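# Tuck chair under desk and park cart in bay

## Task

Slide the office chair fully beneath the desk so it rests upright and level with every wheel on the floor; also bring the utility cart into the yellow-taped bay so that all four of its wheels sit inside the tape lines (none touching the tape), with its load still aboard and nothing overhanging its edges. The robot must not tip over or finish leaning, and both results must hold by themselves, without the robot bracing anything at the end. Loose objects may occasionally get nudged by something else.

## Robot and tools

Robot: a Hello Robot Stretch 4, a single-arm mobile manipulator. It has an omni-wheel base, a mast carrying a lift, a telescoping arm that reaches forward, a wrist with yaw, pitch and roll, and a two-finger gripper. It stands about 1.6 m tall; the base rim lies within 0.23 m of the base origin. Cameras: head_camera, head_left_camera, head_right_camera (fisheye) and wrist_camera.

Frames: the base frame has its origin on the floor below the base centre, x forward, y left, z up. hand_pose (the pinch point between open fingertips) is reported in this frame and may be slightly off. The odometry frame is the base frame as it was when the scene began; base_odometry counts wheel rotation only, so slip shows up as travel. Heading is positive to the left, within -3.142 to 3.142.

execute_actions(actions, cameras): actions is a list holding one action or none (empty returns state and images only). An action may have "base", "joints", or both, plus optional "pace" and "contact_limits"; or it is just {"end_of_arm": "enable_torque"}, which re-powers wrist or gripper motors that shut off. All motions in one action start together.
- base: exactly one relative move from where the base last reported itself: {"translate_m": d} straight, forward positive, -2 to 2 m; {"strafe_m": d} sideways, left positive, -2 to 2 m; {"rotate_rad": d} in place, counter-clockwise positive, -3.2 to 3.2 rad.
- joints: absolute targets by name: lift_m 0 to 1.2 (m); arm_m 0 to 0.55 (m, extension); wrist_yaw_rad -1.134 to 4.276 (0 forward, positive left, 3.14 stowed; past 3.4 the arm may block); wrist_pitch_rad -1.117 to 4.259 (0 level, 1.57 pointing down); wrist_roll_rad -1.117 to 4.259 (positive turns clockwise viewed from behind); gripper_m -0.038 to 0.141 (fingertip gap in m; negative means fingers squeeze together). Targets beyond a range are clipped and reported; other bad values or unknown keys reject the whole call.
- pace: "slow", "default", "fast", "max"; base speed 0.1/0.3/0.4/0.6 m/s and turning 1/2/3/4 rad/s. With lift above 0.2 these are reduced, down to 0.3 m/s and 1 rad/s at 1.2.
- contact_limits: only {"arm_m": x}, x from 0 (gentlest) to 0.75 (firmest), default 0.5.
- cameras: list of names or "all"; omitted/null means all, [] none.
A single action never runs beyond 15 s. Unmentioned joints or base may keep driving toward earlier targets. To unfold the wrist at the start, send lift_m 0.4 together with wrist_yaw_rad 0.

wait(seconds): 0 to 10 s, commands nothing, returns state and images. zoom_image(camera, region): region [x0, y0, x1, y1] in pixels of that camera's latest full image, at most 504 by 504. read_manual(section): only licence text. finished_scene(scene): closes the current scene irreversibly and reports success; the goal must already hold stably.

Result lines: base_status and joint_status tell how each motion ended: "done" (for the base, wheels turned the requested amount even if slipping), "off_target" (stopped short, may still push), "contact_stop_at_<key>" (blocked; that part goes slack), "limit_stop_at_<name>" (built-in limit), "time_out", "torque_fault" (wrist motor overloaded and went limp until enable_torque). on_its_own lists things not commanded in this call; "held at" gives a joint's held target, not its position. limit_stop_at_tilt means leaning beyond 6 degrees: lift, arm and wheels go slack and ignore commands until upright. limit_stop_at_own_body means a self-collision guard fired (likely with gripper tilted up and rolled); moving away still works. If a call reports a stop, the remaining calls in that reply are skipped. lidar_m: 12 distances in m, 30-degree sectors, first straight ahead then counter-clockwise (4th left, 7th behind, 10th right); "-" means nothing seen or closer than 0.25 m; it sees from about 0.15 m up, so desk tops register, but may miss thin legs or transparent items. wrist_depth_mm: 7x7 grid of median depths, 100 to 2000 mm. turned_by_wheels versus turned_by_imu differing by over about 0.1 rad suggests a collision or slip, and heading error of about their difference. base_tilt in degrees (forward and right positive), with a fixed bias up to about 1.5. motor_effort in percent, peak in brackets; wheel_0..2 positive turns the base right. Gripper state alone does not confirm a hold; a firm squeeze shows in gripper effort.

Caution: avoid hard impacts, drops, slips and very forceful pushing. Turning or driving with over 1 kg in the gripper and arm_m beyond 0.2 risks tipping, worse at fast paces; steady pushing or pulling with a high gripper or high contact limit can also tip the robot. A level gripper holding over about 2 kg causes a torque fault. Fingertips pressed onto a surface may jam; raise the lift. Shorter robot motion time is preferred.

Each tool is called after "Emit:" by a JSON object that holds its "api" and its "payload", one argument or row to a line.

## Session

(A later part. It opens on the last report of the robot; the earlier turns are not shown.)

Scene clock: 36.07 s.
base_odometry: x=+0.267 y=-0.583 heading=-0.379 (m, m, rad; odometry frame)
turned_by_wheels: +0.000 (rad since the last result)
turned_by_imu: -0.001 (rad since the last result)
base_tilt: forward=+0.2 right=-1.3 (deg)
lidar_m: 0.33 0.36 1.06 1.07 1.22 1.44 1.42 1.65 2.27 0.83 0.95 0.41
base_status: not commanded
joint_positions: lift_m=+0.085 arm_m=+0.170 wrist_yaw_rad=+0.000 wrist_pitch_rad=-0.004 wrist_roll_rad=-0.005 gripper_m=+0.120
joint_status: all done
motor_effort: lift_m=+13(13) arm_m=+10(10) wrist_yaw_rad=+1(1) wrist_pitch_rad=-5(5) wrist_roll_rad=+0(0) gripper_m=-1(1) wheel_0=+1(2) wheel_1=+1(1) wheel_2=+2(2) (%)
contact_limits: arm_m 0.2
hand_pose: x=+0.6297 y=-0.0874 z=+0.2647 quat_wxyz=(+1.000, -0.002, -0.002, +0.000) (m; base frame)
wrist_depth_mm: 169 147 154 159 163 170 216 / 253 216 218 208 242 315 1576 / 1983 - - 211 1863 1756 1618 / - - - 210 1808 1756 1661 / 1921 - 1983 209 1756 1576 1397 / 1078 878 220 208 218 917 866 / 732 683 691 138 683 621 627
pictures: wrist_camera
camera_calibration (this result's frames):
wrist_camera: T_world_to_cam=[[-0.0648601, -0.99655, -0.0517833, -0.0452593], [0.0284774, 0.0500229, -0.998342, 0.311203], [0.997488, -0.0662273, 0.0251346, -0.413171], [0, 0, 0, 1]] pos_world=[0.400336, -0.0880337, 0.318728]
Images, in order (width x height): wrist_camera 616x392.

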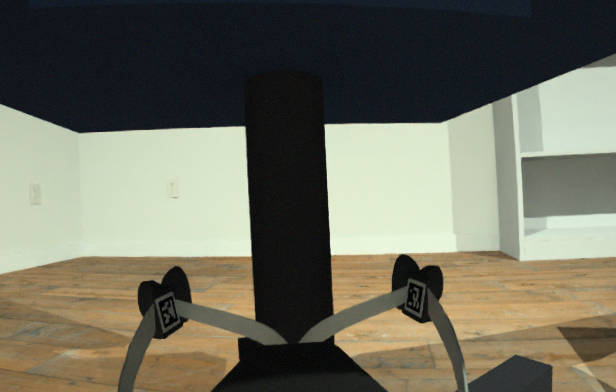

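Emit:
{"api": "execute_actions", "payload": {
  "actions": [
    {"joints": {"gripper_m": 0.0}}
  ],
  "cameras": ["wrist_camera"]
}}

Scene clock: 38.23 s.
base_odometry: x=+0.267 y=-0.583 heading=-0.379 (m, m, rad; odometry frame)
turned_by_wheels: +0.000 (rad since the last result)
turned_by_imu: -0.001 (rad since the last result)
base_tilt: forward=+0.3 right=-1.4 (deg)
lidar_m: 0.31 0.37 1.07 1.06 1.22 1.43 1.42 1.66 2.25 0.82 0.93 0.39
base_status: not commanded
joint_positions: lift_m=+0.085 arm_m=+0.171 wrist_yaw_rad=+0.002 wrist_pitch_rad=-0.003 wrist_roll_rad=-0.005 gripper_m=+0.001
joint_status: all done
motor_effort: lift_m=+13(13) arm_m=+7(9) wrist_yaw_rad=-4(5) wrist_pitch_rad=-7(7) wrist_roll_rad=+0(1) gripper_m=-27(26) wheel_0=+2(1) wheel_1=+1(1) wheel_2=+2(2) (%)
hand_pose: x=+0.6304 y=-0.0869 z=+0.2646 quat_wxyz=(+1.000, -0.002, -0.002, +0.001) (m; base frame)
wrist_depth_mm: 169 146 154 159 163 170 216 / 253 217 207 197 242 315 1618 / 1921 - - 200 1808 1708 1618 / - - - 199 1808 1756 1661 / 1921 - 1983 198 1756 1537 1397 / 1078 1060 198 198 186 904 866 / 732 640 676 171 683 603 621
pictures: wrist_camera
camera_calibration (this result's frames):
wrist_camera: T_world_to_cam=[[-0.0632581, -0.996655, -0.0517502, -0.0457799], [0.0278892, 0.0500684, -0.998356, 0.311392], [0.997607, -0.0645974, 0.0246287, -0.413626], [0, 0, 0, 1]] pos_world=[0.401056, -0.0879368, 0.318698]
Images, in order (width x height): wrist_camera 616x392.

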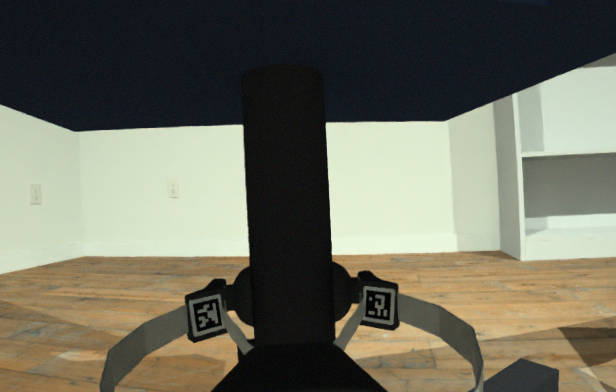

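Emit:
{"api": "execute_actions", "payload": {
  "actions": [
    {"base": {"translate_m": -0.2}, "pace": "slow"}
  ],
  "cameras": ["head_camera", "wrist_camera"]
}}

Scene clock: 41.60 s.
base_odometry: x=+0.081 y=-0.509 heading=-0.378 (m, m, rad; odometry frame)
turned_by_wheels: +0.001 (rad since the last result)
turned_by_imu: +0.001 (rad since the last result)
base_tilt: forward=+0.3 right=-1.2 (deg)
lidar_m: 0.30 0.36 1.11 1.10 1.45 1.22 1.24 1.44 2.24 0.90 0.86 0.38
base_status: done
joint_positions: lift_m=+0.085 arm_m=+0.171 wrist_yaw_rad=+0.009 wrist_pitch_rad=-0.004 wrist_roll_rad=-0.005 gripper_m=+0.001
joint_status: not commanded
on_its_own: wrist_yaw_rad is at rest, and its effort (-26) is outside its rest range (-13 to +13)
motor_effort: lift_m=+13(13) arm_m=+6(7) wrist_yaw_rad=-26(26) wrist_pitch_rad=-6(7) wrist_roll_rad=+1(0) gripper_m=-26(28) wheel_0=+3(8) wheel_1=+0(7) wheel_2=+6(12) (%)
hand_pose: x=+0.6310 y=-0.0848 z=+0.2646 quat_wxyz=(+1.000, -0.002, -0.002, +0.005) (m; base frame)
wrist_depth_mm: 147 147 153 159 162 170 217 / 253 217 202 198 243 314 1756 / 1983 - - 204 - 1863 1863 / - - - 201 - 1983 1808 / 1921 - 1808 201 1863 1618 1537 / 1078 1078 200 199 187 917 866 / 732 640 634 165 683 609 621
pictures: head_camera, wrist_camera
camera_calibration (this result's frames):
wrist_camera: T_world_to_cam=[[-0.0559347, -0.997092, -0.0517527, -0.0482801], [0.0275716, 0.0502715, -0.998355, 0.311499], [0.998054, -0.0572696, 0.0246795, -0.413823], [0, 0, 0, 1]] pos_world=[0.401729, -0.0874987, 0.318701]
Images, in order (width x height): head_camera 420x560, wrist_camera 616x392.

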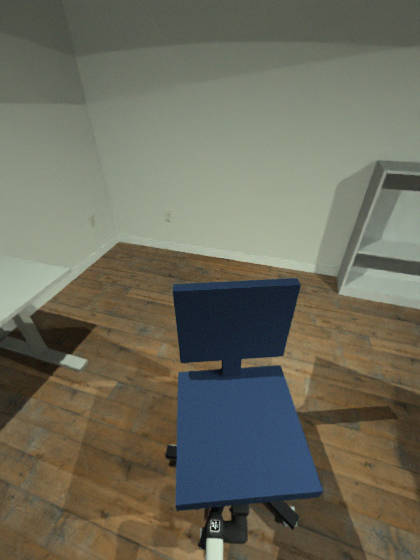

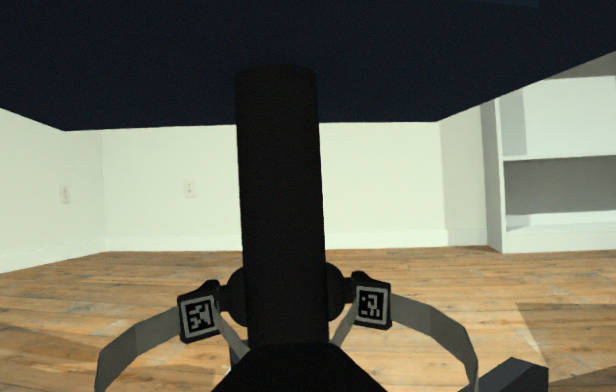

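Emit:
{"api": "execute_actions", "payload": {
  "actions": [
    {"base": {"strafe_m": 0.2}, "pace": "slow"}
  ],
  "cameras": ["head_camera", "wrist_camera"]
}}

Scene clock: 44.90 s.
base_odometry: x=+0.155 y=-0.324 heading=-0.379 (m, m, rad; odometry frame)
turned_by_wheels: -0.001 (rad since the last result)
turned_by_imu: -0.004 (rad since the last result)
base_tilt: forward=+0.4 right=-1.4 (deg)
lidar_m: 0.36 0.40 0.93 0.92 1.39 1.17 1.18 1.39 2.40 1.06 1.10 0.38
base_status: done
joint_positions: lift_m=+0.085 arm_m=+0.171 wrist_yaw_rad=-0.010 wrist_pitch_rad=-0.004 wrist_roll_rad=-0.005 gripper_m=+0.001
joint_status: not commanded
on_its_own: wrist_yaw_rad is at rest, and its effort (+28) is outside its rest range (-13 to +13)
motor_effort: lift_m=+13(13) arm_m=+6(6) wrist_yaw_rad=+28(36) wrist_pitch_rad=-5(7) wrist_roll_rad=+1(1) gripper_m=-24(28) wheel_0=-6(14) wheel_1=+1(6) wheel_2=-6(6) (%)
hand_pose: x=+0.6294 y=-0.0903 z=+0.2647 quat_wxyz=(+1.000, -0.002, -0.002, -0.005) (m; base frame)
wrist_depth_mm: 147 146 154 159 163 170 216 / 254 239 219 196 242 314 1863 / 1863 - - 198 - 1983 1921 / 1921 - - 198 - 1983 1863 / 1808 - - 198 1863 1708 1618 / 1078 1078 189 199 186 904 866 / 732 634 683 129 661 621 627
pictures: head_camera, wrist_camera
camera_calibration (this result's frames):
wrist_camera: T_world_to_cam=[[-0.074896, -0.995846, -0.051783, -0.041792], [0.0289614, 0.0497347, -0.998342, 0.311021], [0.996771, -0.0762716, 0.0251161, -0.413501], [0, 0, 0, 1]] pos_world=[0.400028, -0.0886253, 0.318727]
Images, in order (width x height): head_camera 420x560, wrist_camera 616x392.

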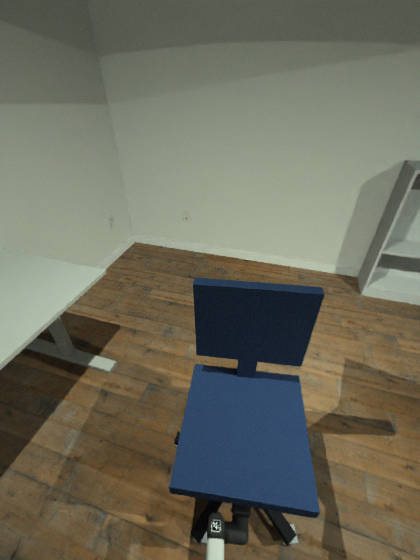

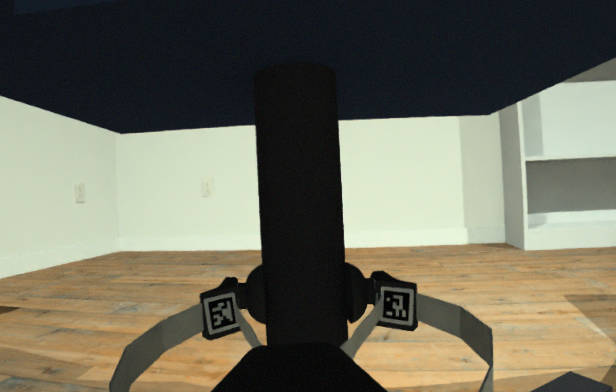

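Emit:
{"api": "execute_actions", "payload": {
  "actions": [
    {"base": {"translate_m": -0.3}, "pace": "slow"}
  ],
  "cameras": ["head_camera", "wrist_camera"]
}}

Scene clock: 49.60 s.
base_odometry: x=-0.123 y=-0.213 heading=-0.379 (m, m, rad; odometry frame)
turned_by_wheels: +0.000 (rad since the last result)
turned_by_imu: +0.001 (rad since the last result)
base_tilt: forward=+0.1 right=-1.2 (deg)
lidar_m: 0.30 0.36 1.00 0.99 1.04 0.90 0.89 1.06 1.81 1.51 1.18 0.40
base_status: done
joint_positions: lift_m=+0.085 arm_m=+0.171 wrist_yaw_rad=+0.008 wrist_pitch_rad=-0.004 wrist_roll_rad=-0.005 gripper_m=+0.001
joint_status: not commanded
on_its_own: wrist_yaw_rad is at rest, and its effort (-23) is outside its rest range (-13 to +13)
motor_effort: lift_m=+13(13) arm_m=+6(7) wrist_yaw_rad=-23(30) wrist_pitch_rad=-6(7) wrist_roll_rad=+0(1) gripper_m=-27(28) wheel_0=-1(9) wheel_1=-2(6) wheel_2=+5(12) (%)
hand_pose: x=+0.6309 y=-0.0851 z=+0.2646 quat_wxyz=(+1.000, -0.002, -0.002, +0.004) (m; base frame)
wrist_depth_mm: 169 147 154 159 163 163 216 / 253 213 202 202 242 315 - / 1863 - - 208 - - - / 1921 - - 207 - - - / 1808 - 1808 204 1863 1708 1576 / 1078 1060 200 199 187 917 878 / 741 399 488 170 661 421 627
pictures: head_camera, wrist_camera
camera_calibration (this result's frames):
wrist_camera: T_world_to_cam=[[-0.0570138, -0.997031, -0.0517532, -0.0479102], [0.0276315, 0.0502418, -0.998355, 0.311478], [0.997991, -0.05835, 0.024685, -0.413819], [0, 0, 0, 1]] pos_world=[0.40165, -0.0875636, 0.318702]
Images, in order (width x height): head_camera 420x560, wrist_camera 616x392.

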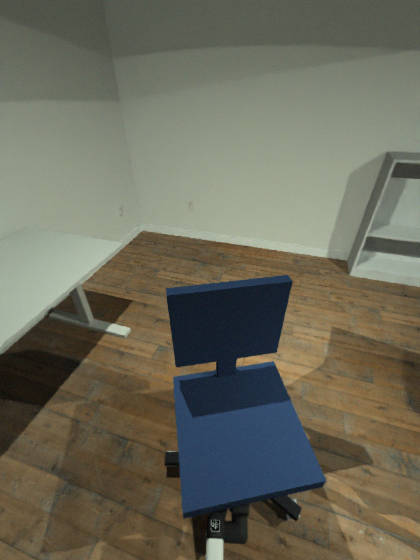

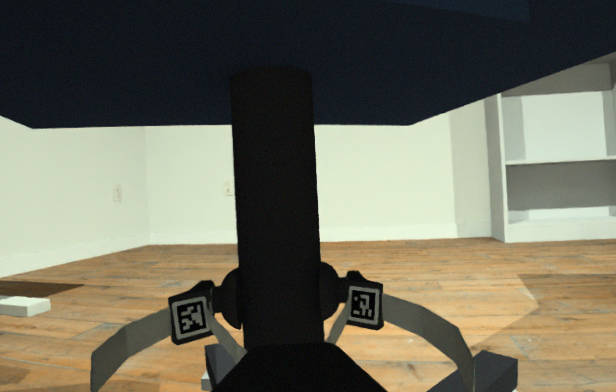

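Emit:
{"api": "execute_actions", "payload": {
  "actions": [
    {"joints": {"gripper_m": 0.12}}
  ],
  "cameras": []
}}

Emit:
{"api": "execute_actions", "payload": {
  "actions": [
    {"joints": {"arm_m": 0.03}}
  ],
  "cameras": []
}}

Emit:
{"api": "execute_actions", "payload": {
  "actions": [
    {"base": {"strafe_m": 0.44}, "joints": {"gripper_m": 0.0}}
  ],
  "cameras": ["head_camera", "head_right_camera"]
}}

Scene clock: 53.87 s.
base_odometry: x=-0.123 y=-0.213 heading=-0.379 (m, m, rad; odometry frame)
turned_by_wheels: +0.000 (rad since the last result)
turned_by_imu: -0.002 (rad since the last result)
base_tilt: forward=+0.5 right=-1.4 (deg)
lidar_m: 0.34 0.38 0.98 0.99 1.04 0.90 0.89 1.07 1.84 1.50 1.17 0.39
base_status: not commanded
joint_positions: lift_m=+0.085 arm_m=+0.171 wrist_yaw_rad=+0.000 wrist_pitch_rad=-0.004 wrist_roll_rad=-0.005 gripper_m=+0.120
joint_status: all done
motor_effort: lift_m=+13(13) arm_m=+6(6) wrist_yaw_rad=+0(23) wrist_pitch_rad=-5(7) wrist_roll_rad=+0(0) gripper_m=+1(27) wheel_0=+3(3) wheel_1=+0(2) wheel_2=+1(5) (%)
hand_pose: x=+0.6303 y=-0.0873 z=+0.2648 quat_wxyz=(+1.000, -0.002, -0.002, +0.000) (m; base frame)
wrist_depth_mm: 170 146 154 159 163 170 216 / 253 214 216 216 242 314 - / 1808 - - 233 - - - / 1921 - - 228 - - - / 1863 - 1808 224 1808 1756 1576 / 1078 878 216 217 218 917 878 / 732 683 496 138 683 442 627
pictures: none
No camera images: the call's "cameras" was empty. Leave "cameras" out to get every camera's image.

Scene clock: 55.33 s.
base_odometry: x=-0.123 y=-0.213 heading=-0.379 (m, m, rad; odometry frame)
turned_by_wheels: +0.000 (rad since the last result)
turned_by_imu: -0.001 (rad since the last result)
base_tilt: forward=+0.3 right=-1.2 (deg)
lidar_m: 0.33 0.37 0.99 0.98 1.05 0.87 0.90 1.04 1.81 1.49 1.15 0.41
base_status: not commanded
joint_positions: lift_m=+0.085 arm_m=+0.032 wrist_yaw_rad=+0.000 wrist_pitch_rad=-0.004 wrist_roll_rad=-0.005 gripper_m=+0.120
joint_status: all done
motor_effort: lift_m=+13(13) arm_m=-10(12) wrist_yaw_rad=+1(2) wrist_pitch_rad=-6(6) wrist_roll_rad=+0(1) gripper_m=-1(2) wheel_0=+2(3) wheel_1=+0(0) wheel_2=+1(2) (%)
hand_pose: x=+0.4911 y=-0.0874 z=+0.2647 quat_wxyz=(+1.000, -0.002, -0.002, +0.000) (m; base frame)
wrist_depth_mm: 180 185 195 201 205 207 213 / 251 262 263 277 297 312 - / 1863 504 413 362 - - - / - - - - - - - / 1863 - - 1430 1863 1756 1576 / 1078 878 866 355 217 917 866 / 732 691 683 138 500 609 627
pictures: none
No camera images: the call's "cameras" was empty. Leave "cameras" out to get every camera's image.

Scene clock: 58.13 s.
base_odometry: x=+0.039 y=+0.196 heading=-0.379 (m, m, rad; odometry frame)
turned_by_wheels: +0.000 (rad since the last result)
turned_by_imu: +0.000 (rad since the last result)
base_tilt: forward=+0.4 right=-1.1 (deg)
lidar_m: 1.23 0.69 0.57 0.55 0.90 0.74 0.77 0.92 1.59 1.78 0.51 0.49
base_status: done
joint_positions: lift_m=+0.085 arm_m=+0.032 wrist_yaw_rad=+0.000 wrist_pitch_rad=-0.004 wrist_roll_rad=-0.005 gripper_m=+0.000
joint_status: all done
motor_effort: lift_m=+14(15) arm_m=-10(10) wrist_yaw_rad=+1(2) wrist_pitch_rad=-5(6) wrist_roll_rad=+1(0) gripper_m=-5(7) wheel_0=+1(9) wheel_1=+1(9) wheel_2=-1(2) (%)
hand_pose: x=+0.4911 y=-0.0874 z=+0.2646 quat_wxyz=(+1.000, -0.002, -0.002, +0.000) (m; base frame)
wrist_depth_mm: 750 - - - - 355 270 / 1008 1118 - - - 357 312 / 1464 - - - - - - / 1499 - - - - - - / 1464 1863 - - 1921 1708 1537 / 1098 1060 193 198 960 691 878 / 741 676 683 430 615 640 469
pictures: head_camera, head_right_camera
Images, in order (width x height): head_camera 420x560, head_right_camera 420x672.

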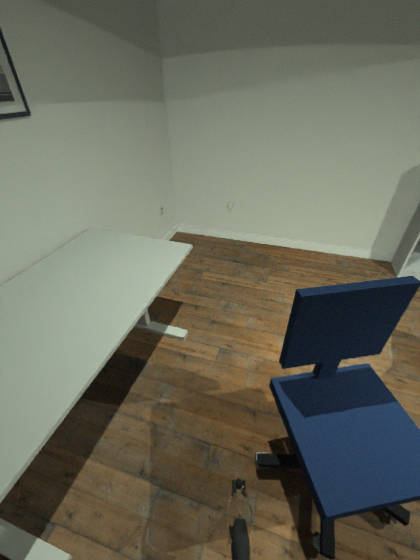

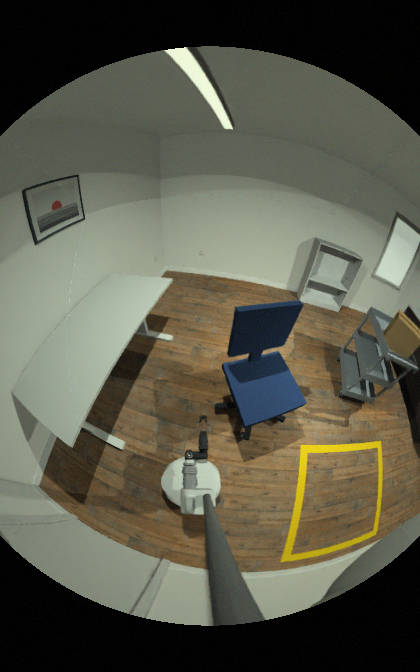

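Emit:
{"api": "execute_actions", "payload": {
  "actions": [
    {"joints": {"lift_m": 0.52, "arm_m": 0.43}}
  ],
  "cameras": ["head_camera"]
}}

Scene clock: 61.07 s.
base_odometry: x=+0.039 y=+0.196 heading=-0.379 (m, m, rad; odometry frame)
turned_by_wheels: +0.000 (rad since the last result)
turned_by_imu: -0.001 (rad since the last result)
base_tilt: forward=+0.6 right=-1.2 (deg)
lidar_m: 1.23 0.67 0.56 0.57 0.91 0.76 0.78 0.91 1.59 1.77 0.52 0.49
base_status: not commanded
joint_positions: lift_m=+0.520 arm_m=+0.428 wrist_yaw_rad=+0.000 wrist_pitch_rad=-0.004 wrist_roll_rad=-0.005 gripper_m=+0.000
joint_status: all done
motor_effort: lift_m=+23(24) arm_m=+10(9) wrist_yaw_rad=+0(0) wrist_pitch_rad=-5(5) wrist_roll_rad=+1(0) gripper_m=-6(6) wheel_0=+1(1) wheel_1=+1(1) wheel_2=-1(1) (%)
hand_pose: x=+0.8877 y=-0.0874 z=+0.6990 quat_wxyz=(+1.000, -0.002, -0.002, +0.000) (m; base frame)
wrist_depth_mm: 1397 1983 - - - - - / 1430 1863 - - - - - / 1430 1863 - - - - - / 1430 1808 - - - - - / 1336 1863 - - - - - / 1366 1808 193 198 - - 1863 / 1366 1499 1576 904 1430 1499 1499
pictures: head_camera
Images, in order (width x height): head_camera 420x560.

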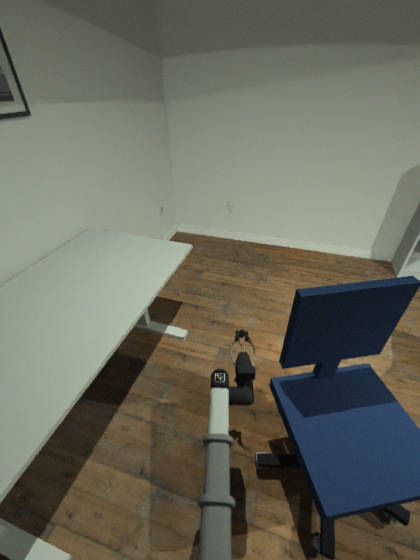

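Emit:
{"api": "execute_actions", "payload": {
  "actions": [
    {"base": {"strafe_m": -0.3}, "pace": "slow"}
  ],
  "cameras": ["head_camera"]
}}

Scene clock: 65.33 s.
base_odometry: x=-0.072 y=-0.082 heading=-0.379 (m, m, rad; odometry frame)
turned_by_wheels: +0.000 (rad since the last result)
turned_by_imu: -0.002 (rad since the last result)
base_tilt: forward=+0.2 right=-1.3 (deg)
lidar_m: 0.41 1.01 0.87 0.85 1.01 0.83 0.85 1.01 1.78 1.53 0.46 0.35
base_status: done
joint_positions: lift_m=+0.520 arm_m=+0.428 wrist_yaw_rad=+0.000 wrist_pitch_rad=-0.004 wrist_roll_rad=-0.005 gripper_m=+0.000
joint_status: not commanded
motor_effort: lift_m=+23(23) arm_m=+9(9) wrist_yaw_rad=-1(29) wrist_pitch_rad=-5(5) wrist_roll_rad=-1(0) gripper_m=-7(9) wheel_0=+3(11) wheel_1=-2(8) wheel_2=-1(6) (%)
hand_pose: x=+0.8878 y=-0.0873 z=+0.6990 quat_wxyz=(+1.000, -0.002, -0.002, +0.000) (m; base frame)
wrist_depth_mm: 1708 - - - 236 215 - / 1756 - - - 236 215 202 / 1756 - - - 238 216 203 / 1756 - - - 239 217 203 / 1708 - - - 240 217 204 / 1661 - 193 198 233 218 204 / 1618 1618 1618 202 240 216 -
pictures: head_camera
Images, in order (width x height): head_camera 420x560.

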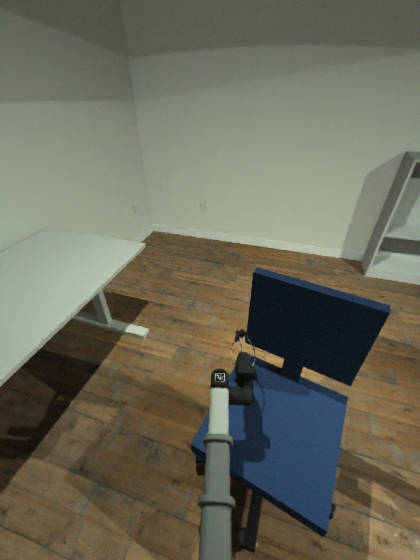

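Emit:
{"api": "execute_actions", "payload": {
  "actions": [
    {"base": {"strafe_m": -0.22}, "joints": {"arm_m": 0.47}, "pace": "slow"}
  ],
  "cameras": ["head_camera"]
}}

Scene clock: 68.80 s.
base_odometry: x=-0.153 y=-0.287 heading=-0.379 (m, m, rad; odometry frame)
turned_by_wheels: +0.000 (rad since the last result)
turned_by_imu: -0.001 (rad since the last result)
base_tilt: forward=+0.3 right=-1.2 (deg)
lidar_m: 0.35 0.35 1.08 1.07 1.06 0.92 0.92 1.05 1.85 1.40 1.11 0.45
base_status: done
joint_positions: lift_m=+0.520 arm_m=+0.468 wrist_yaw_rad=+0.001 wrist_pitch_rad=-0.004 wrist_roll_rad=-0.005 gripper_m=+0.000
joint_status: all done
motor_effort: lift_m=+23(23) arm_m=+10(12) wrist_yaw_rad=-3(5) wrist_pitch_rad=-5(5) wrist_roll_rad=+0(0) gripper_m=-6(6) wheel_0=+3(7) wheel_1=-3(8) wheel_2=+0(4) (%)
hand_pose: x=+0.9277 y=-0.0871 z=+0.6990 quat_wxyz=(+1.000, -0.002, -0.002, +0.001) (m; base frame)
wrist_depth_mm: 1921 - - - 154 113 - / 1921 - - - 157 114 - / 1921 - - - 159 116 - / 1921 - - - 162 117 - / 1921 - - - 163 118 - / 1921 - 193 204 157 118 - / 1708 1618 1618 140 165 116 -
pictures: head_camera
Images, in order (width x height): head_camera 420x560.

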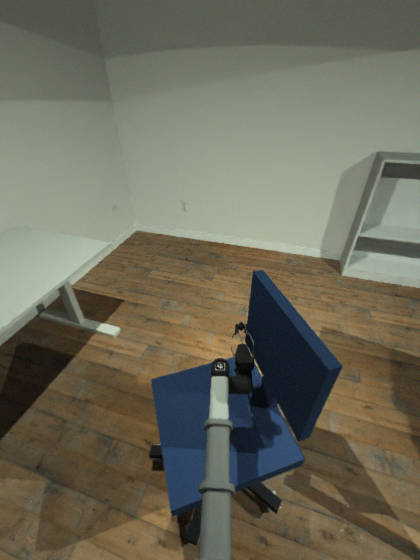

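Emit:
{"api": "execute_actions", "payload": {
  "actions": [
    {"joints": {"wrist_yaw_rad": -0.3}, "pace": "slow"}
  ],
  "cameras": []
}}

Emit:
{"api": "wait", "payload": {
  "seconds": 1.5
}}

Scene clock: 69.93 s.
base_odometry: x=-0.153 y=-0.287 heading=-0.379 (m, m, rad; odometry frame)
turned_by_wheels: +0.000 (rad since the last result)
turned_by_imu: -0.001 (rad since the last result)
base_tilt: forward=+0.4 right=-1.2 (deg)
lidar_m: 0.33 0.45 1.08 1.05 1.04 0.92 0.90 1.07 1.89 1.42 1.10 0.34
base_status: not commanded
joint_positions: lift_m=+0.520 arm_m=+0.468 wrist_yaw_rad=-0.300 wrist_pitch_rad=-0.004 wrist_roll_rad=-0.005 gripper_m=+0.000
joint_status: all done
motor_effort: lift_m=+23(23) arm_m=+9(10) wrist_yaw_rad=-1(43) wrist_pitch_rad=-5(5) wrist_roll_rad=+0(1) gripper_m=-5(7) wheel_0=+0(8) wheel_1=+0(3) wheel_2=-1(5) (%)
hand_pose: x=+0.8892 y=-0.1687 z=+0.6990 quat_wxyz=(+0.989, -0.003, -0.002, -0.149) (m; base frame)
wrist_depth_mm: - - - - - - - / - - - - - - - / - - - - - - - / - - - - - - - / - - - - - - - / - - 193 198 1863 1921 - / 1708 1576 1618 904 1464 1537 -
pictures: none
No camera images: the call's "cameras" was empty. Leave "cameras" out to get every camera's image.

Scene clock: 71.43 s.
base_odometry: x=-0.153 y=-0.287 heading=-0.379 (m, m, rad; odometry frame)
turned_by_wheels: +0.000 (rad since the last result)
turned_by_imu: -0.001 (rad since the last result)
base_tilt: forward=+0.4 right=-1.1 (deg)
lidar_m: 0.31 0.46 1.07 1.07 1.03 0.90 0.92 1.09 1.87 1.41 1.10 0.36
base_status: not commanded
joint_positions: lift_m=+0.520 arm_m=+0.468 wrist_yaw_rad=-0.300 wrist_pitch_rad=-0.004 wrist_roll_rad=-0.005 gripper_m=+0.000
joint_status: all done
motor_effort: lift_m=+23(23) arm_m=+9(10) wrist_yaw_rad=+0(43) wrist_pitch_rad=-5(5) wrist_roll_rad=+1(1) gripper_m=-5(7) wheel_0=+0(8) wheel_1=+0(3) wheel_2=-1(5) (%)
hand_pose: x=+0.8892 y=-0.1687 z=+0.6990 quat_wxyz=(+0.989, -0.003, -0.002, -0.149) (m; base frame)
wrist_depth_mm: - - - - - - - / - - - - - - - / - - - - - - - / - - - - - - - / - - - - - - - / - - 193 197 1921 1921 - / 1756 1618 1618 931 1430 1464 1499
wait: 1.50 s; at rest by 0.27 s
pictures: head_camera, head_left_camera, head_right_camera, wrist_camera
camera_calibration (this result's frames):
wrist_camera: T_world_to_cam=[[-0.356176, -0.932983, -0.0517814, 0.182812], [0.0419536, 0.0393926, -0.998343, 0.727611], [0.933476, -0.357759, 0.0251113, -0.680558], [0, 0, 0, 1]] pos_world=[0.669872, -0.101578, 0.752961]
Images, in order (width x height): head_camera 420x560, head_left_camera 420x672, head_right_camera 420x672, wrist_camera 616x392.

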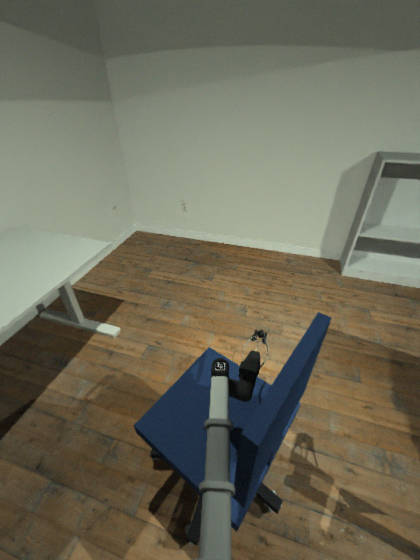

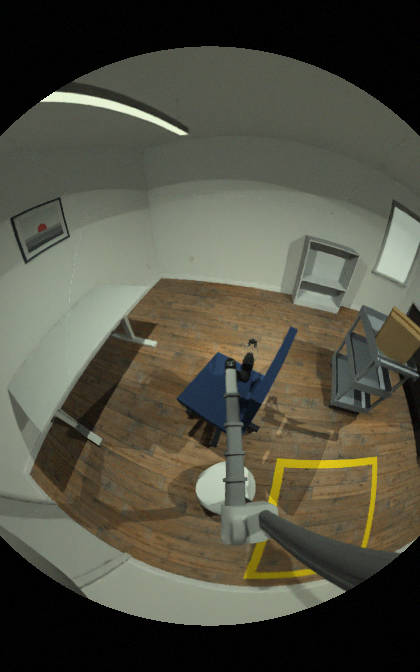

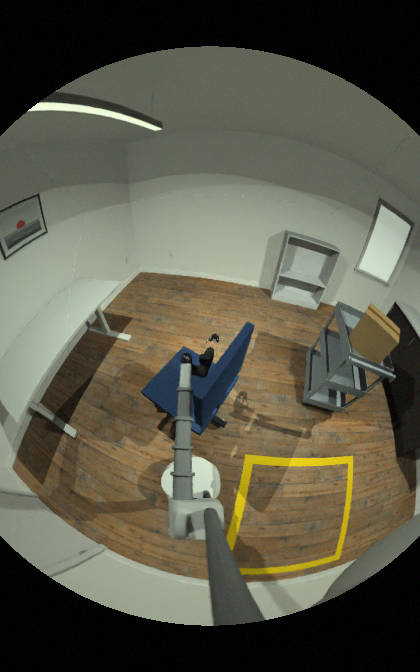

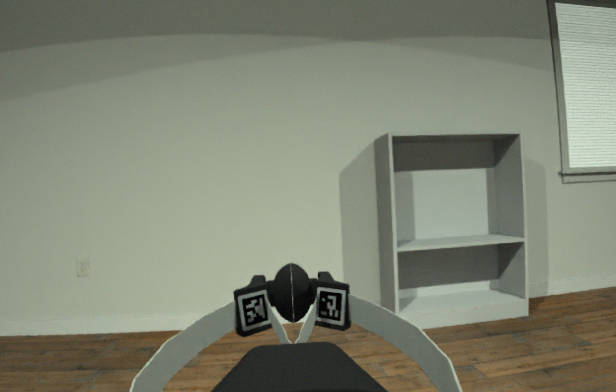

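Emit:
{"api": "execute_actions", "payload": {
  "actions": [
    {"joints": {"wrist_yaw_rad": 1.57}}
  ],
  "cameras": []
}}

Emit:
{"api": "execute_actions", "payload": {
  "actions": [
    {"base": {"strafe_m": -0.06}, "pace": "slow"}
  ],
  "cameras": ["head_camera"]
}}

Scene clock: 73.50 s.
base_odometry: x=-0.153 y=-0.287 heading=-0.379 (m, m, rad; odometry frame)
turned_by_wheels: +0.000 (rad since the last result)
turned_by_imu: -0.001 (rad since the last result)
base_tilt: forward=+0.4 right=-1.1 (deg)
lidar_m: 0.32 0.47 1.06 1.06 1.05 0.91 0.92 1.08 1.84 1.42 1.10 0.37
base_status: not commanded
joint_positions: lift_m=+0.520 arm_m=+0.468 wrist_yaw_rad=+1.570 wrist_pitch_rad=-0.004 wrist_roll_rad=-0.005 gripper_m=+0.000
joint_status: all done
motor_effort: lift_m=+23(23) arm_m=+9(9) wrist_yaw_rad=+1(9) wrist_pitch_rad=-5(5) wrist_roll_rad=+0(0) gripper_m=-5(6) wheel_0=-1(1) wheel_1=+0(0) wheel_2=-1(1) (%)
hand_pose: x=+0.7271 y=+0.2884 z=+0.6990 quat_wxyz=(+0.708, +0.000, -0.003, +0.707) (m; base frame)
wrist_depth_mm: 1808 1808 1756 1661 1576 1464 1430 / 1756 1808 1756 1661 1537 1499 1430 / 1756 1808 1756 1661 1576 1499 1430 / 1756 1808 1756 1661 1576 1464 1430 / 1756 1863 1756 1708 1576 1537 1430 / 1708 1808 193 198 1576 1499 1430 / 1618 1661 1366 878 1430 1464 1160
pictures: none
No camera images: the call's "cameras" was empty. Leave "cameras" out to get every camera's image.

Scene clock: 75.23 s.
base_odometry: x=-0.175 y=-0.342 heading=-0.379 (m, m, rad; odometry frame)
turned_by_wheels: +0.000 (rad since the last result)
turned_by_imu: -0.001 (rad since the last result)
base_tilt: forward=+0.3 right=-1.3 (deg)
lidar_m: 0.32 0.37 1.13 1.12 1.08 0.93 0.94 1.06 1.92 1.39 1.05 0.47
base_status: done
joint_positions: lift_m=+0.520 arm_m=+0.468 wrist_yaw_rad=+1.570 wrist_pitch_rad=-0.004 wrist_roll_rad=-0.005 gripper_m=+0.000
joint_status: not commanded
motor_effort: lift_m=+23(23) arm_m=+9(9) wrist_yaw_rad=+0(2) wrist_pitch_rad=-5(5) wrist_roll_rad=+1(0) gripper_m=-5(6) wheel_0=+2(11) wheel_1=-4(8) wheel_2=+0(1) (%)
hand_pose: x=+0.7270 y=+0.2884 z=+0.6990 quat_wxyz=(+0.707, +0.000, -0.003, +0.707) (m; base frame)
wrist_depth_mm: 1863 1863 1756 1708 1618 1537 1499 / 1808 1921 1863 1708 1618 1576 1464 / 1808 1921 1808 1708 1618 1576 1499 / 1808 1863 1808 1708 1618 1576 1464 / 1756 1863 1808 1756 1618 1576 1464 / 1708 1921 193 198 1618 1576 1464 / 1618 1618 1366 904 1464 1499 1138
pictures: head_camera
Images, in order (width x height): head_camera 420x560.

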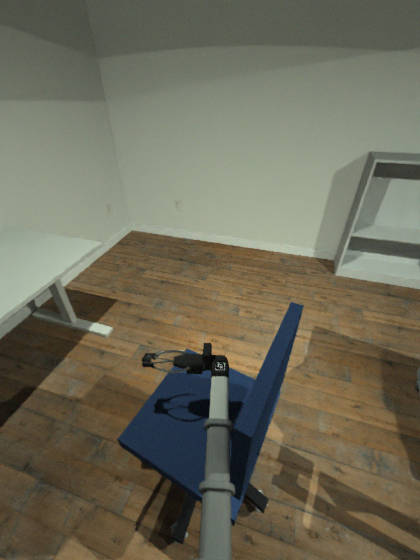

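Emit:
{"api": "execute_actions", "payload": {
  "actions": [
    {"base": {"rotate_rad": 1.33}, "joints": {"arm_m": 0.0}}
  ]
}}

Scene clock: 77.90 s.
base_odometry: x=-0.175 y=-0.342 heading=+0.951 (m, m, rad; odometry frame)
turned_by_wheels: +1.330 (rad since the last result)
turned_by_imu: +1.301 (rad since the last result)
base_tilt: forward=+0.4 right=-1.2 (deg)
lidar_m: 1.13 1.32 0.98 0.93 0.97 1.36 2.22 1.06 1.09 0.33 0.36 0.58
base_status: done
joint_positions: lift_m=+0.520 arm_m=+0.002 wrist_yaw_rad=+1.570 wrist_pitch_rad=-0.004 wrist_roll_rad=-0.005 gripper_m=+0.000
joint_status: all done
motor_effort: lift_m=+22(23) arm_m=-10(10) wrist_yaw_rad=+0(2) wrist_pitch_rad=-5(5) wrist_roll_rad=+1(0) gripper_m=-5(7) wheel_0=+1(6) wheel_1=-2(8) wheel_2=-1(6) (%)
hand_pose: x=+0.2609 y=+0.2884 z=+0.6990 quat_wxyz=(+0.707, +0.000, -0.003, +0.707) (m; base frame)
wrist_depth_mm: 878 878 891 917 904 904 917 / 866 878 891 904 904 891 904 / 878 878 891 891 917 904 904 / 866 891 878 891 917 904 917 / 878 891 878 904 904 904 917 / 866 866 193 198 878 904 904 / 866 878 878 521 917 904 904
pictures: head_camera, head_left_camera, head_right_camera, wrist_camera
camera_calibration (this result's frames):
wrist_camera: T_world_to_cam=[[0.996512, -0.0654363, -0.05178, -0.217641], [-0.0500074, 0.0284423, -0.998344, 0.763149], [0.0668007, 0.997451, 0.0250708, -0.0953105], [0, 0, 0, 1]] pos_world=[0.261412, 0.0591202, 0.753005]
Images, in order (width x height): head_camera 420x560, head_left_camera 420x672, head_right_camera 420x672, wrist_camera 616x392.

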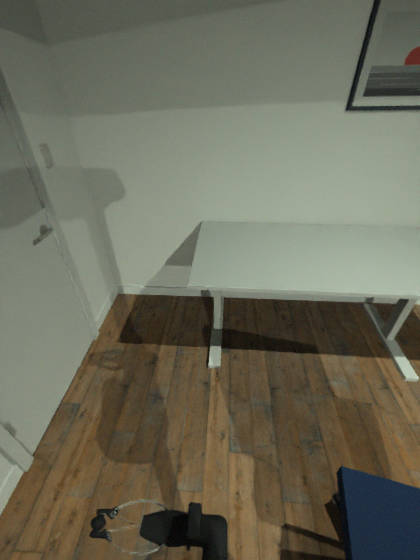

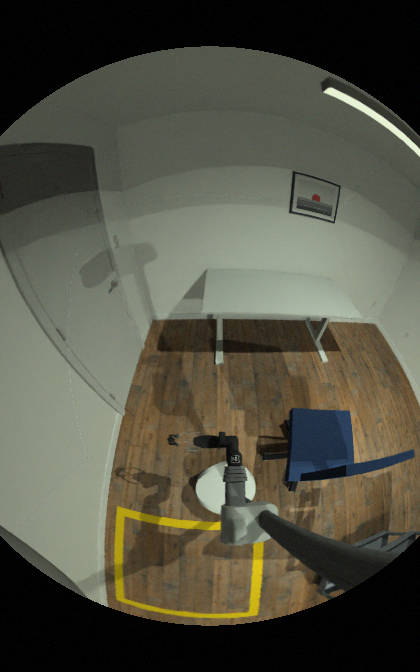

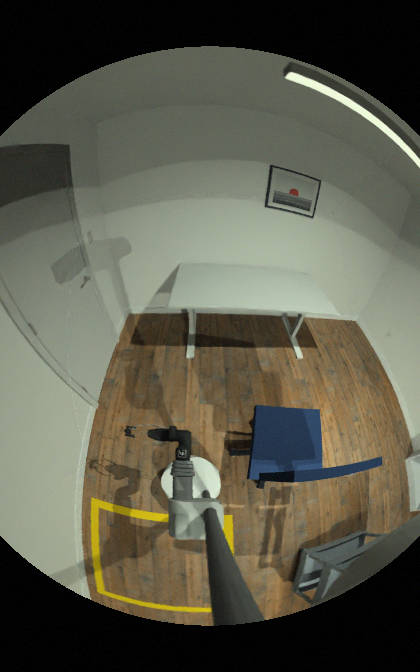

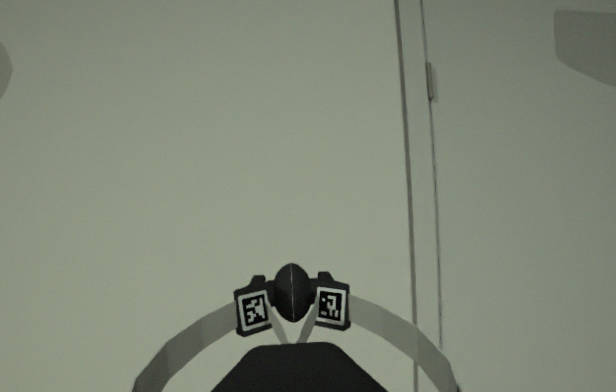

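Emit:
{"api": "execute_actions", "payload": {
  "actions": [
    {"base": {"translate_m": -0.52}, "joints": {"lift_m": 0.085, "arm_m": 0.03, "wrist_yaw_rad": 0.0, "gripper_m": 0.12}}
  ],
  "cameras": []
}}

Emit:
{"api": "execute_actions", "payload": {
  "actions": [
    {"base": {"strafe_m": -0.51}}
  ]
}}

Scene clock: 81.60 s.
base_odometry: x=-0.477 y=-0.766 heading=+0.951 (m, m, rad; odometry frame)
turned_by_wheels: +0.000 (rad since the last result)
turned_by_imu: +0.000 (rad since the last result)
base_tilt: forward=+0.3 right=-1.3 (deg)
lidar_m: 1.63 1.35 0.97 0.92 0.99 1.40 1.68 0.94 0.73 1.22 0.65 0.62
base_status: done
joint_positions: lift_m=+0.085 arm_m=+0.028 wrist_yaw_rad=+0.000 wrist_pitch_rad=-0.004 wrist_roll_rad=-0.005 gripper_m=+0.120
joint_status: all done
motor_effort: lift_m=+13(19) arm_m=+9(9) wrist_yaw_rad=-1(4) wrist_pitch_rad=-5(5) wrist_roll_rad=+0(0) gripper_m=+1(6) wheel_0=+0(4) wheel_1=-2(8) wheel_2=-1(6) (%)
hand_pose: x=+0.4878 y=-0.0874 z=+0.2647 quat_wxyz=(+1.000, -0.002, -0.002, +0.000) (m; base frame)
wrist_depth_mm: 1499 - - - - - 324 / 1499 - - - - 574 353 / 1499 - - - - 699 654 / 1499 - - - - - - / 1430 1921 - - 1863 1708 1537 / 1078 891 878 1025 218 788 634 / 741 691 741 138 683 469 473
pictures: none
No camera images: the call's "cameras" was empty. Leave "cameras" out to get every camera's image.

Scene clock: 84.63 s.
base_odometry: x=-0.062 y=-1.062 heading=+0.951 (m, m, rad; odometry frame)
turned_by_wheels: +0.000 (rad since the last result)
turned_by_imu: -0.003 (rad since the last result)
base_tilt: forward=+0.4 right=-1.2 (deg)
lidar_m: 0.43 0.54 1.45 1.43 1.53 2.11 0.62 0.31 0.34 1.97 2.34 0.45
base_status: done
joint_positions: lift_m=+0.085 arm_m=+0.028 wrist_yaw_rad=+0.000 wrist_pitch_rad=-0.004 wrist_roll_rad=-0.005 gripper_m=+0.120
joint_status: not commanded
motor_effort: lift_m=+14(14) arm_m=+9(9) wrist_yaw_rad=-2(0) wrist_pitch_rad=-5(5) wrist_roll_rad=+0(1) gripper_m=+0(2) wheel_0=+1(10) wheel_1=-1(9) wheel_2=-1(3) (%)
hand_pose: x=+0.4878 y=-0.0874 z=+0.2646 quat_wxyz=(+1.000, -0.002, -0.002, +0.000) (m; base frame)
wrist_depth_mm: 253 244 232 225 217 213 213 / 257 266 282 296 306 312 - / - 1756 452 445 640 - - / - - - - - - - / - 1921 - 1464 1756 1708 1576 / 1078 878 866 449 218 904 878 / 741 455 488 138 530 627 627
pictures: head_camera, head_left_camera, head_right_camera, wrist_camera
camera_calibration (this result's frames):
wrist_camera: T_world_to_cam=[[-0.0647637, -0.996556, -0.0517777, -0.0544875], [0.0283872, 0.0500258, -0.998344, 0.315178], [0.997497, -0.0661263, 0.0250496, -0.271614], [0, 0, 0, 1]] pos_world=[0.258458, -0.0880277, 0.318638]
Images, in order (width x height): head_camera 420x560, head_left_camera 420x672, head_right_camera 420x672, wrist_camera 616x392.

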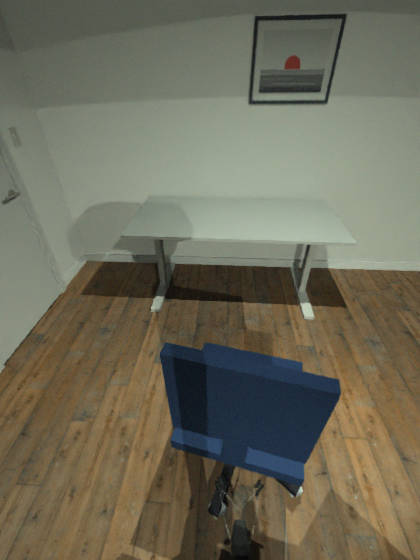

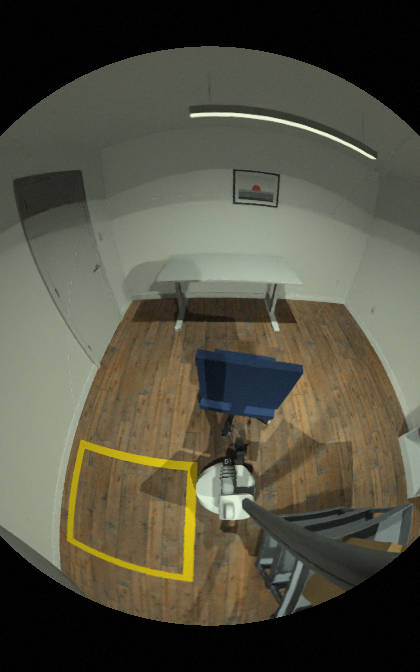

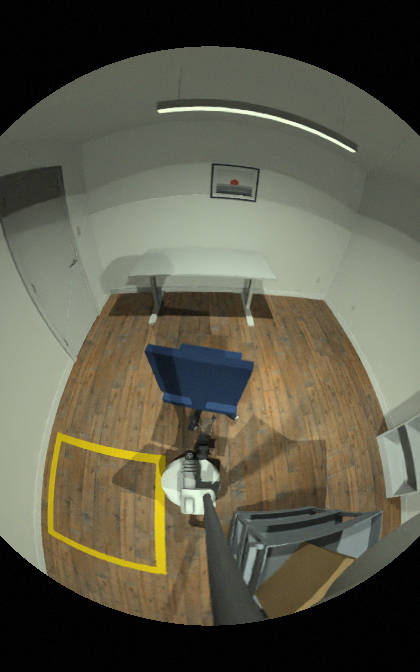

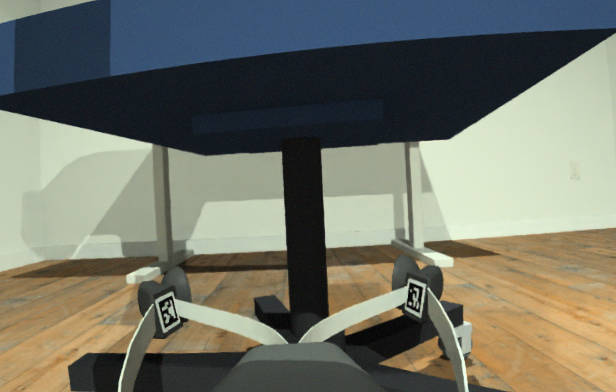

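Emit:
{"api": "execute_actions", "payload": {
  "actions": [
    {"base": {"strafe_m": -0.02}, "joints": {"arm_m": 0.13}}
  ],
  "cameras": []
}}

Emit:
{"api": "execute_actions", "payload": {
  "actions": [
    {"base": {"translate_m": 0.1}}
  ],
  "cameras": ["wrist_camera"]
}}

Scene clock: 86.07 s.
base_odometry: x=-0.046 y=-1.074 heading=+0.950 (m, m, rad; odometry frame)
turned_by_wheels: +0.000 (rad since the last result)
turned_by_imu: -0.001 (rad since the last result)
base_tilt: forward=+0.4 right=-1.2 (deg)
lidar_m: 0.41 0.55 1.50 1.47 1.52 2.11 0.60 0.30 0.36 1.95 2.34 0.47
base_status: done
joint_positions: lift_m=+0.085 arm_m=+0.128 wrist_yaw_rad=+0.000 wrist_pitch_rad=-0.004 wrist_roll_rad=-0.005 gripper_m=+0.120
joint_status: all done
motor_effort: lift_m=+14(14) arm_m=+10(12) wrist_yaw_rad=+0(1) wrist_pitch_rad=-5(5) wrist_roll_rad=+0(1) gripper_m=-1(0) wheel_0=-1(8) wheel_1=-1(8) wheel_2=+0(2) (%)
hand_pose: x=+0.5877 y=-0.0874 z=+0.2647 quat_wxyz=(+1.000, -0.002, -0.002, +0.000) (m; base frame)
wrist_depth_mm: 181 186 195 203 206 208 216 / 252 268 271 263 278 314 - / - 1618 452 345 1708 - - / - - - 353 - - - / - 1921 - 351 1808 1708 1618 / 1078 878 866 347 217 917 866 / 732 683 683 138 462 544 627
pictures: none
No camera images: the call's "cameras" was empty. Leave "cameras" out to get every camera's image.

Scene clock: 87.60 s.
base_odometry: x=+0.012 y=-0.992 heading=+0.951 (m, m, rad; odometry frame)
turned_by_wheels: +0.000 (rad since the last result)
turned_by_imu: -0.001 (rad since the last result)
base_tilt: forward=+0.4 right=-1.3 (deg)
lidar_m: 0.31 0.42 1.52 1.46 1.49 2.09 0.62 0.40 0.52 1.97 2.35 0.37
base_status: done
joint_positions: lift_m=+0.085 arm_m=+0.128 wrist_yaw_rad=+0.000 wrist_pitch_rad=-0.004 wrist_roll_rad=-0.005 gripper_m=+0.120
joint_status: not commanded
motor_effort: lift_m=+14(14) arm_m=+9(10) wrist_yaw_rad=+0(0) wrist_pitch_rad=-5(5) wrist_roll_rad=+0(0) gripper_m=+0(0) wheel_0=+2(5) wheel_1=+2(6) wheel_2=+1(11) (%)
hand_pose: x=+0.5877 y=-0.0874 z=+0.2647 quat_wxyz=(+1.000, -0.002, -0.002, +0.000) (m; base frame)
wrist_depth_mm: 181 177 172 166 163 208 216 / 252 211 223 234 243 314 - / 1863 1537 1921 252 - - - / 1921 1983 1921 249 - - - / 1921 1863 1921 248 1618 1708 1576 / 1078 878 854 248 217 904 866 / 741 691 683 138 676 427 627
pictures: wrist_camera
camera_calibration (this result's frames):
wrist_camera: T_world_to_cam=[[-0.0648799, -0.996549, -0.0517828, -0.0479797], [0.0284682, 0.0500226, -0.998342, 0.312316], [0.997487, -0.0662465, 0.0251245, -0.371309], [0, 0, 0, 1]] pos_world=[0.358372, -0.0880348, 0.318643]
Images, in order (width x height): wrist_camera 616x392.

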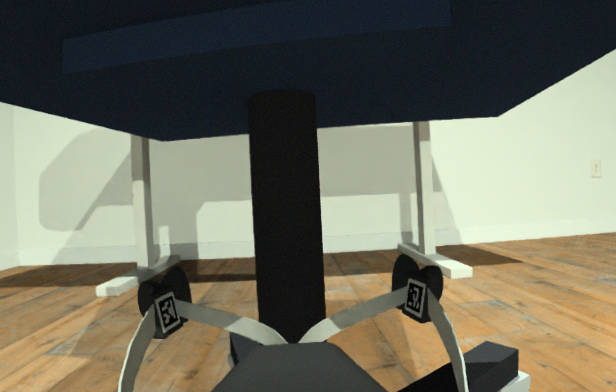

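Emit:
{"api": "execute_actions", "payload": {
  "actions": [
    {"joints": {"arm_m": 0.172}, "contact_limits": {"arm_m": 0.2}}
  ],
  "cameras": []
}}

Emit:
{"api": "execute_actions", "payload": {
  "actions": [
    {"joints": {"gripper_m": 0.0}}
  ],
  "cameras": ["wrist_camera"]
}}

Scene clock: 88.63 s.
base_odometry: x=+0.012 y=-0.992 heading=+0.951 (m, m, rad; odometry frame)
turned_by_wheels: +0.000 (rad since the last result)
turned_by_imu: +0.000 (rad since the last result)
base_tilt: forward=+0.3 right=-1.2 (deg)
lidar_m: 0.33 0.40 1.52 1.46 1.52 2.10 0.63 0.38 0.49 1.96 2.34 0.36
base_status: not commanded
joint_positions: lift_m=+0.085 arm_m=+0.170 wrist_yaw_rad=+0.000 wrist_pitch_rad=-0.004 wrist_roll_rad=-0.005 gripper_m=+0.120
joint_status: all done
motor_effort: lift_m=+14(14) arm_m=+10(10) wrist_yaw_rad=+0(1) wrist_pitch_rad=-5(5) wrist_roll_rad=+0(0) gripper_m=-1(0) wheel_0=+2(2) wheel_1=+2(2) wheel_2=+1(1) (%)
contact_limits: arm_m 0.2
hand_pose: x=+0.6297 y=-0.0874 z=+0.2647 quat_wxyz=(+1.000, -0.002, -0.002, +0.000) (m; base frame)
wrist_depth_mm: 143 146 154 159 162 200 216 / 253 213 211 203 242 317 - / 1921 1921 466 207 1983 1983 - / 1921 1863 1921 206 1983 1983 - / 1921 1863 1863 205 1618 1756 1537 / 1078 878 216 204 217 904 866 / 732 691 683 138 683 621 627
pictures: none
No camera images: the call's "cameras" was empty. Leave "cameras" out to get every camera's image.

Scene clock: 90.70 s.
base_odometry: x=+0.012 y=-0.992 heading=+0.951 (m, m, rad; odometry frame)
turned_by_wheels: +0.000 (rad since the last result)
turned_by_imu: -0.001 (rad since the last result)
base_tilt: forward=+0.4 right=-1.3 (deg)
lidar_m: 0.33 0.40 1.52 1.47 1.52 2.12 0.65 0.39 0.49 1.95 2.35 0.34
base_status: not commanded
joint_positions: lift_m=+0.085 arm_m=+0.171 wrist_yaw_rad=+0.003 wrist_pitch_rad=-0.003 wrist_roll_rad=-0.005 gripper_m=+0.001
joint_status: all done
motor_effort: lift_m=+14(14) arm_m=+6(10) wrist_yaw_rad=-10(12) wrist_pitch_rad=-7(8) wrist_roll_rad=+0(0) gripper_m=-26(28) wheel_0=+2(2) wheel_1=+2(2) wheel_2=+2(2) (%)
hand_pose: x=+0.6307 y=-0.0864 z=+0.2645 quat_wxyz=(+1.000, -0.002, -0.002, +0.002) (m; base frame)
wrist_depth_mm: 143 147 154 160 162 193 216 / 254 215 203 194 242 317 359 / 1863 1921 469 193 1921 1983 - / 1808 1921 1921 192 1921 1983 - / 1863 1921 1863 191 1661 1708 1537 / 1078 1060 197 192 186 917 878 / 732 627 683 167 683 621 627
pictures: wrist_camera
camera_calibration (this result's frames):
wrist_camera: T_world_to_cam=[[-0.0615853, -0.996759, -0.0517493, -0.046347], [0.0277896, 0.0501152, -0.998357, 0.311337], [0.997715, -0.0629222, 0.0246132, -0.413805], [0, 0, 0, 1]] pos_world=[0.401354, -0.0878371, 0.318613]
Images, in order (width x height): wrist_camera 616x392.

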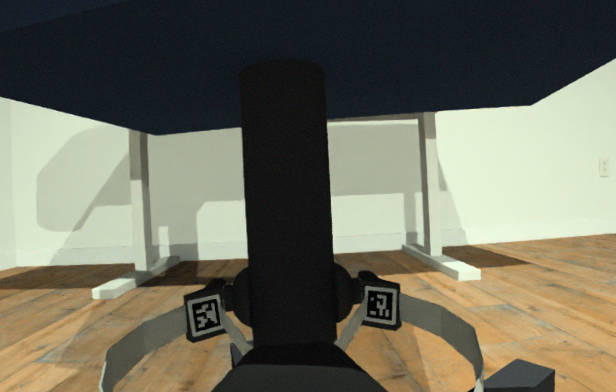

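Emit:
{"api": "execute_actions", "payload": {
  "actions": [
    {"base": {"translate_m": 0.3}, "pace": "slow"}
  ],
  "cameras": ["head_camera", "wrist_camera"]
}}

Scene clock: 95.13 s.
base_odometry: x=+0.186 y=-0.748 heading=+0.952 (m, m, rad; odometry frame)
turned_by_wheels: +0.001 (rad since the last result)
turned_by_imu: -0.002 (rad since the last result)
base_tilt: forward=+0.2 right=-1.2 (deg)
lidar_m: 0.27 0.38 1.55 1.47 1.53 2.12 0.76 0.63 1.03 2.02 2.36 0.35
base_status: done
joint_positions: lift_m=+0.085 arm_m=+0.171 wrist_yaw_rad=+0.005 wrist_pitch_rad=-0.004 wrist_roll_rad=-0.005 gripper_m=+0.001
joint_status: not commanded
motor_effort: lift_m=+14(14) arm_m=+6(6) wrist_yaw_rad=-12(25) wrist_pitch_rad=-4(6) wrist_roll_rad=+0(1) gripper_m=-21(27) wheel_0=+6(14) wheel_1=+4(5) wheel_2=-1(13) (%)
hand_pose: x=+0.6308 y=-0.0861 z=+0.2647 quat_wxyz=(+1.000, -0.002, -0.002, +0.002) (m; base frame)
wrist_depth_mm: 143 147 154 159 163 200 216 / 254 214 201 196 244 315 1661 / 1618 1182 1618 195 1661 1661 1661 / 1618 1618 1618 195 1661 1661 1661 / 1618 1576 1618 193 1618 1397 1576 / 960 1060 191 192 189 904 866 / 732 640 452 161 676 500 621
pictures: head_camera, wrist_camera
camera_calibration (this result's frames):
wrist_camera: T_world_to_cam=[[-0.0604189, -0.996828, -0.0517971, -0.0467331], [0.0284765, 0.0501494, -0.998336, 0.311097], [0.997767, -0.0617933, 0.0253562, -0.414019], [0, 0, 0, 1]] pos_world=[0.401412, -0.0877699, 0.318657]
Images, in order (width x height): head_camera 420x560, wrist_camera 616x392.

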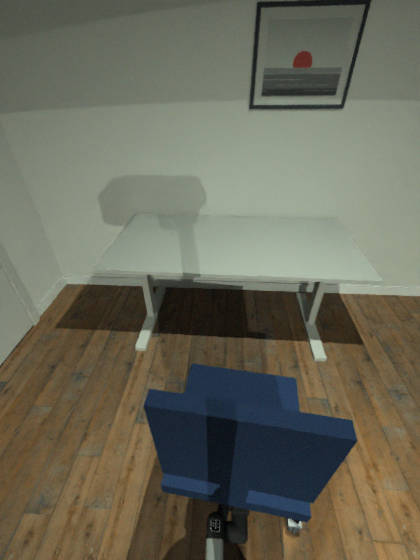

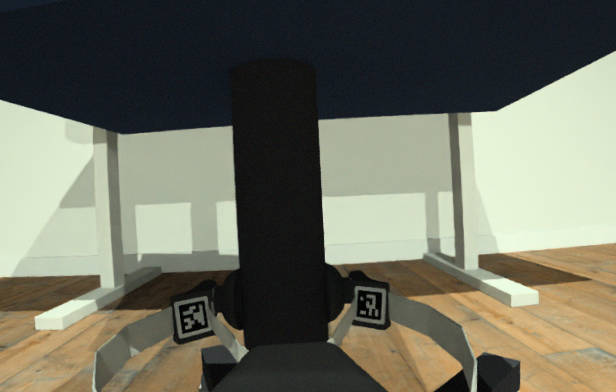

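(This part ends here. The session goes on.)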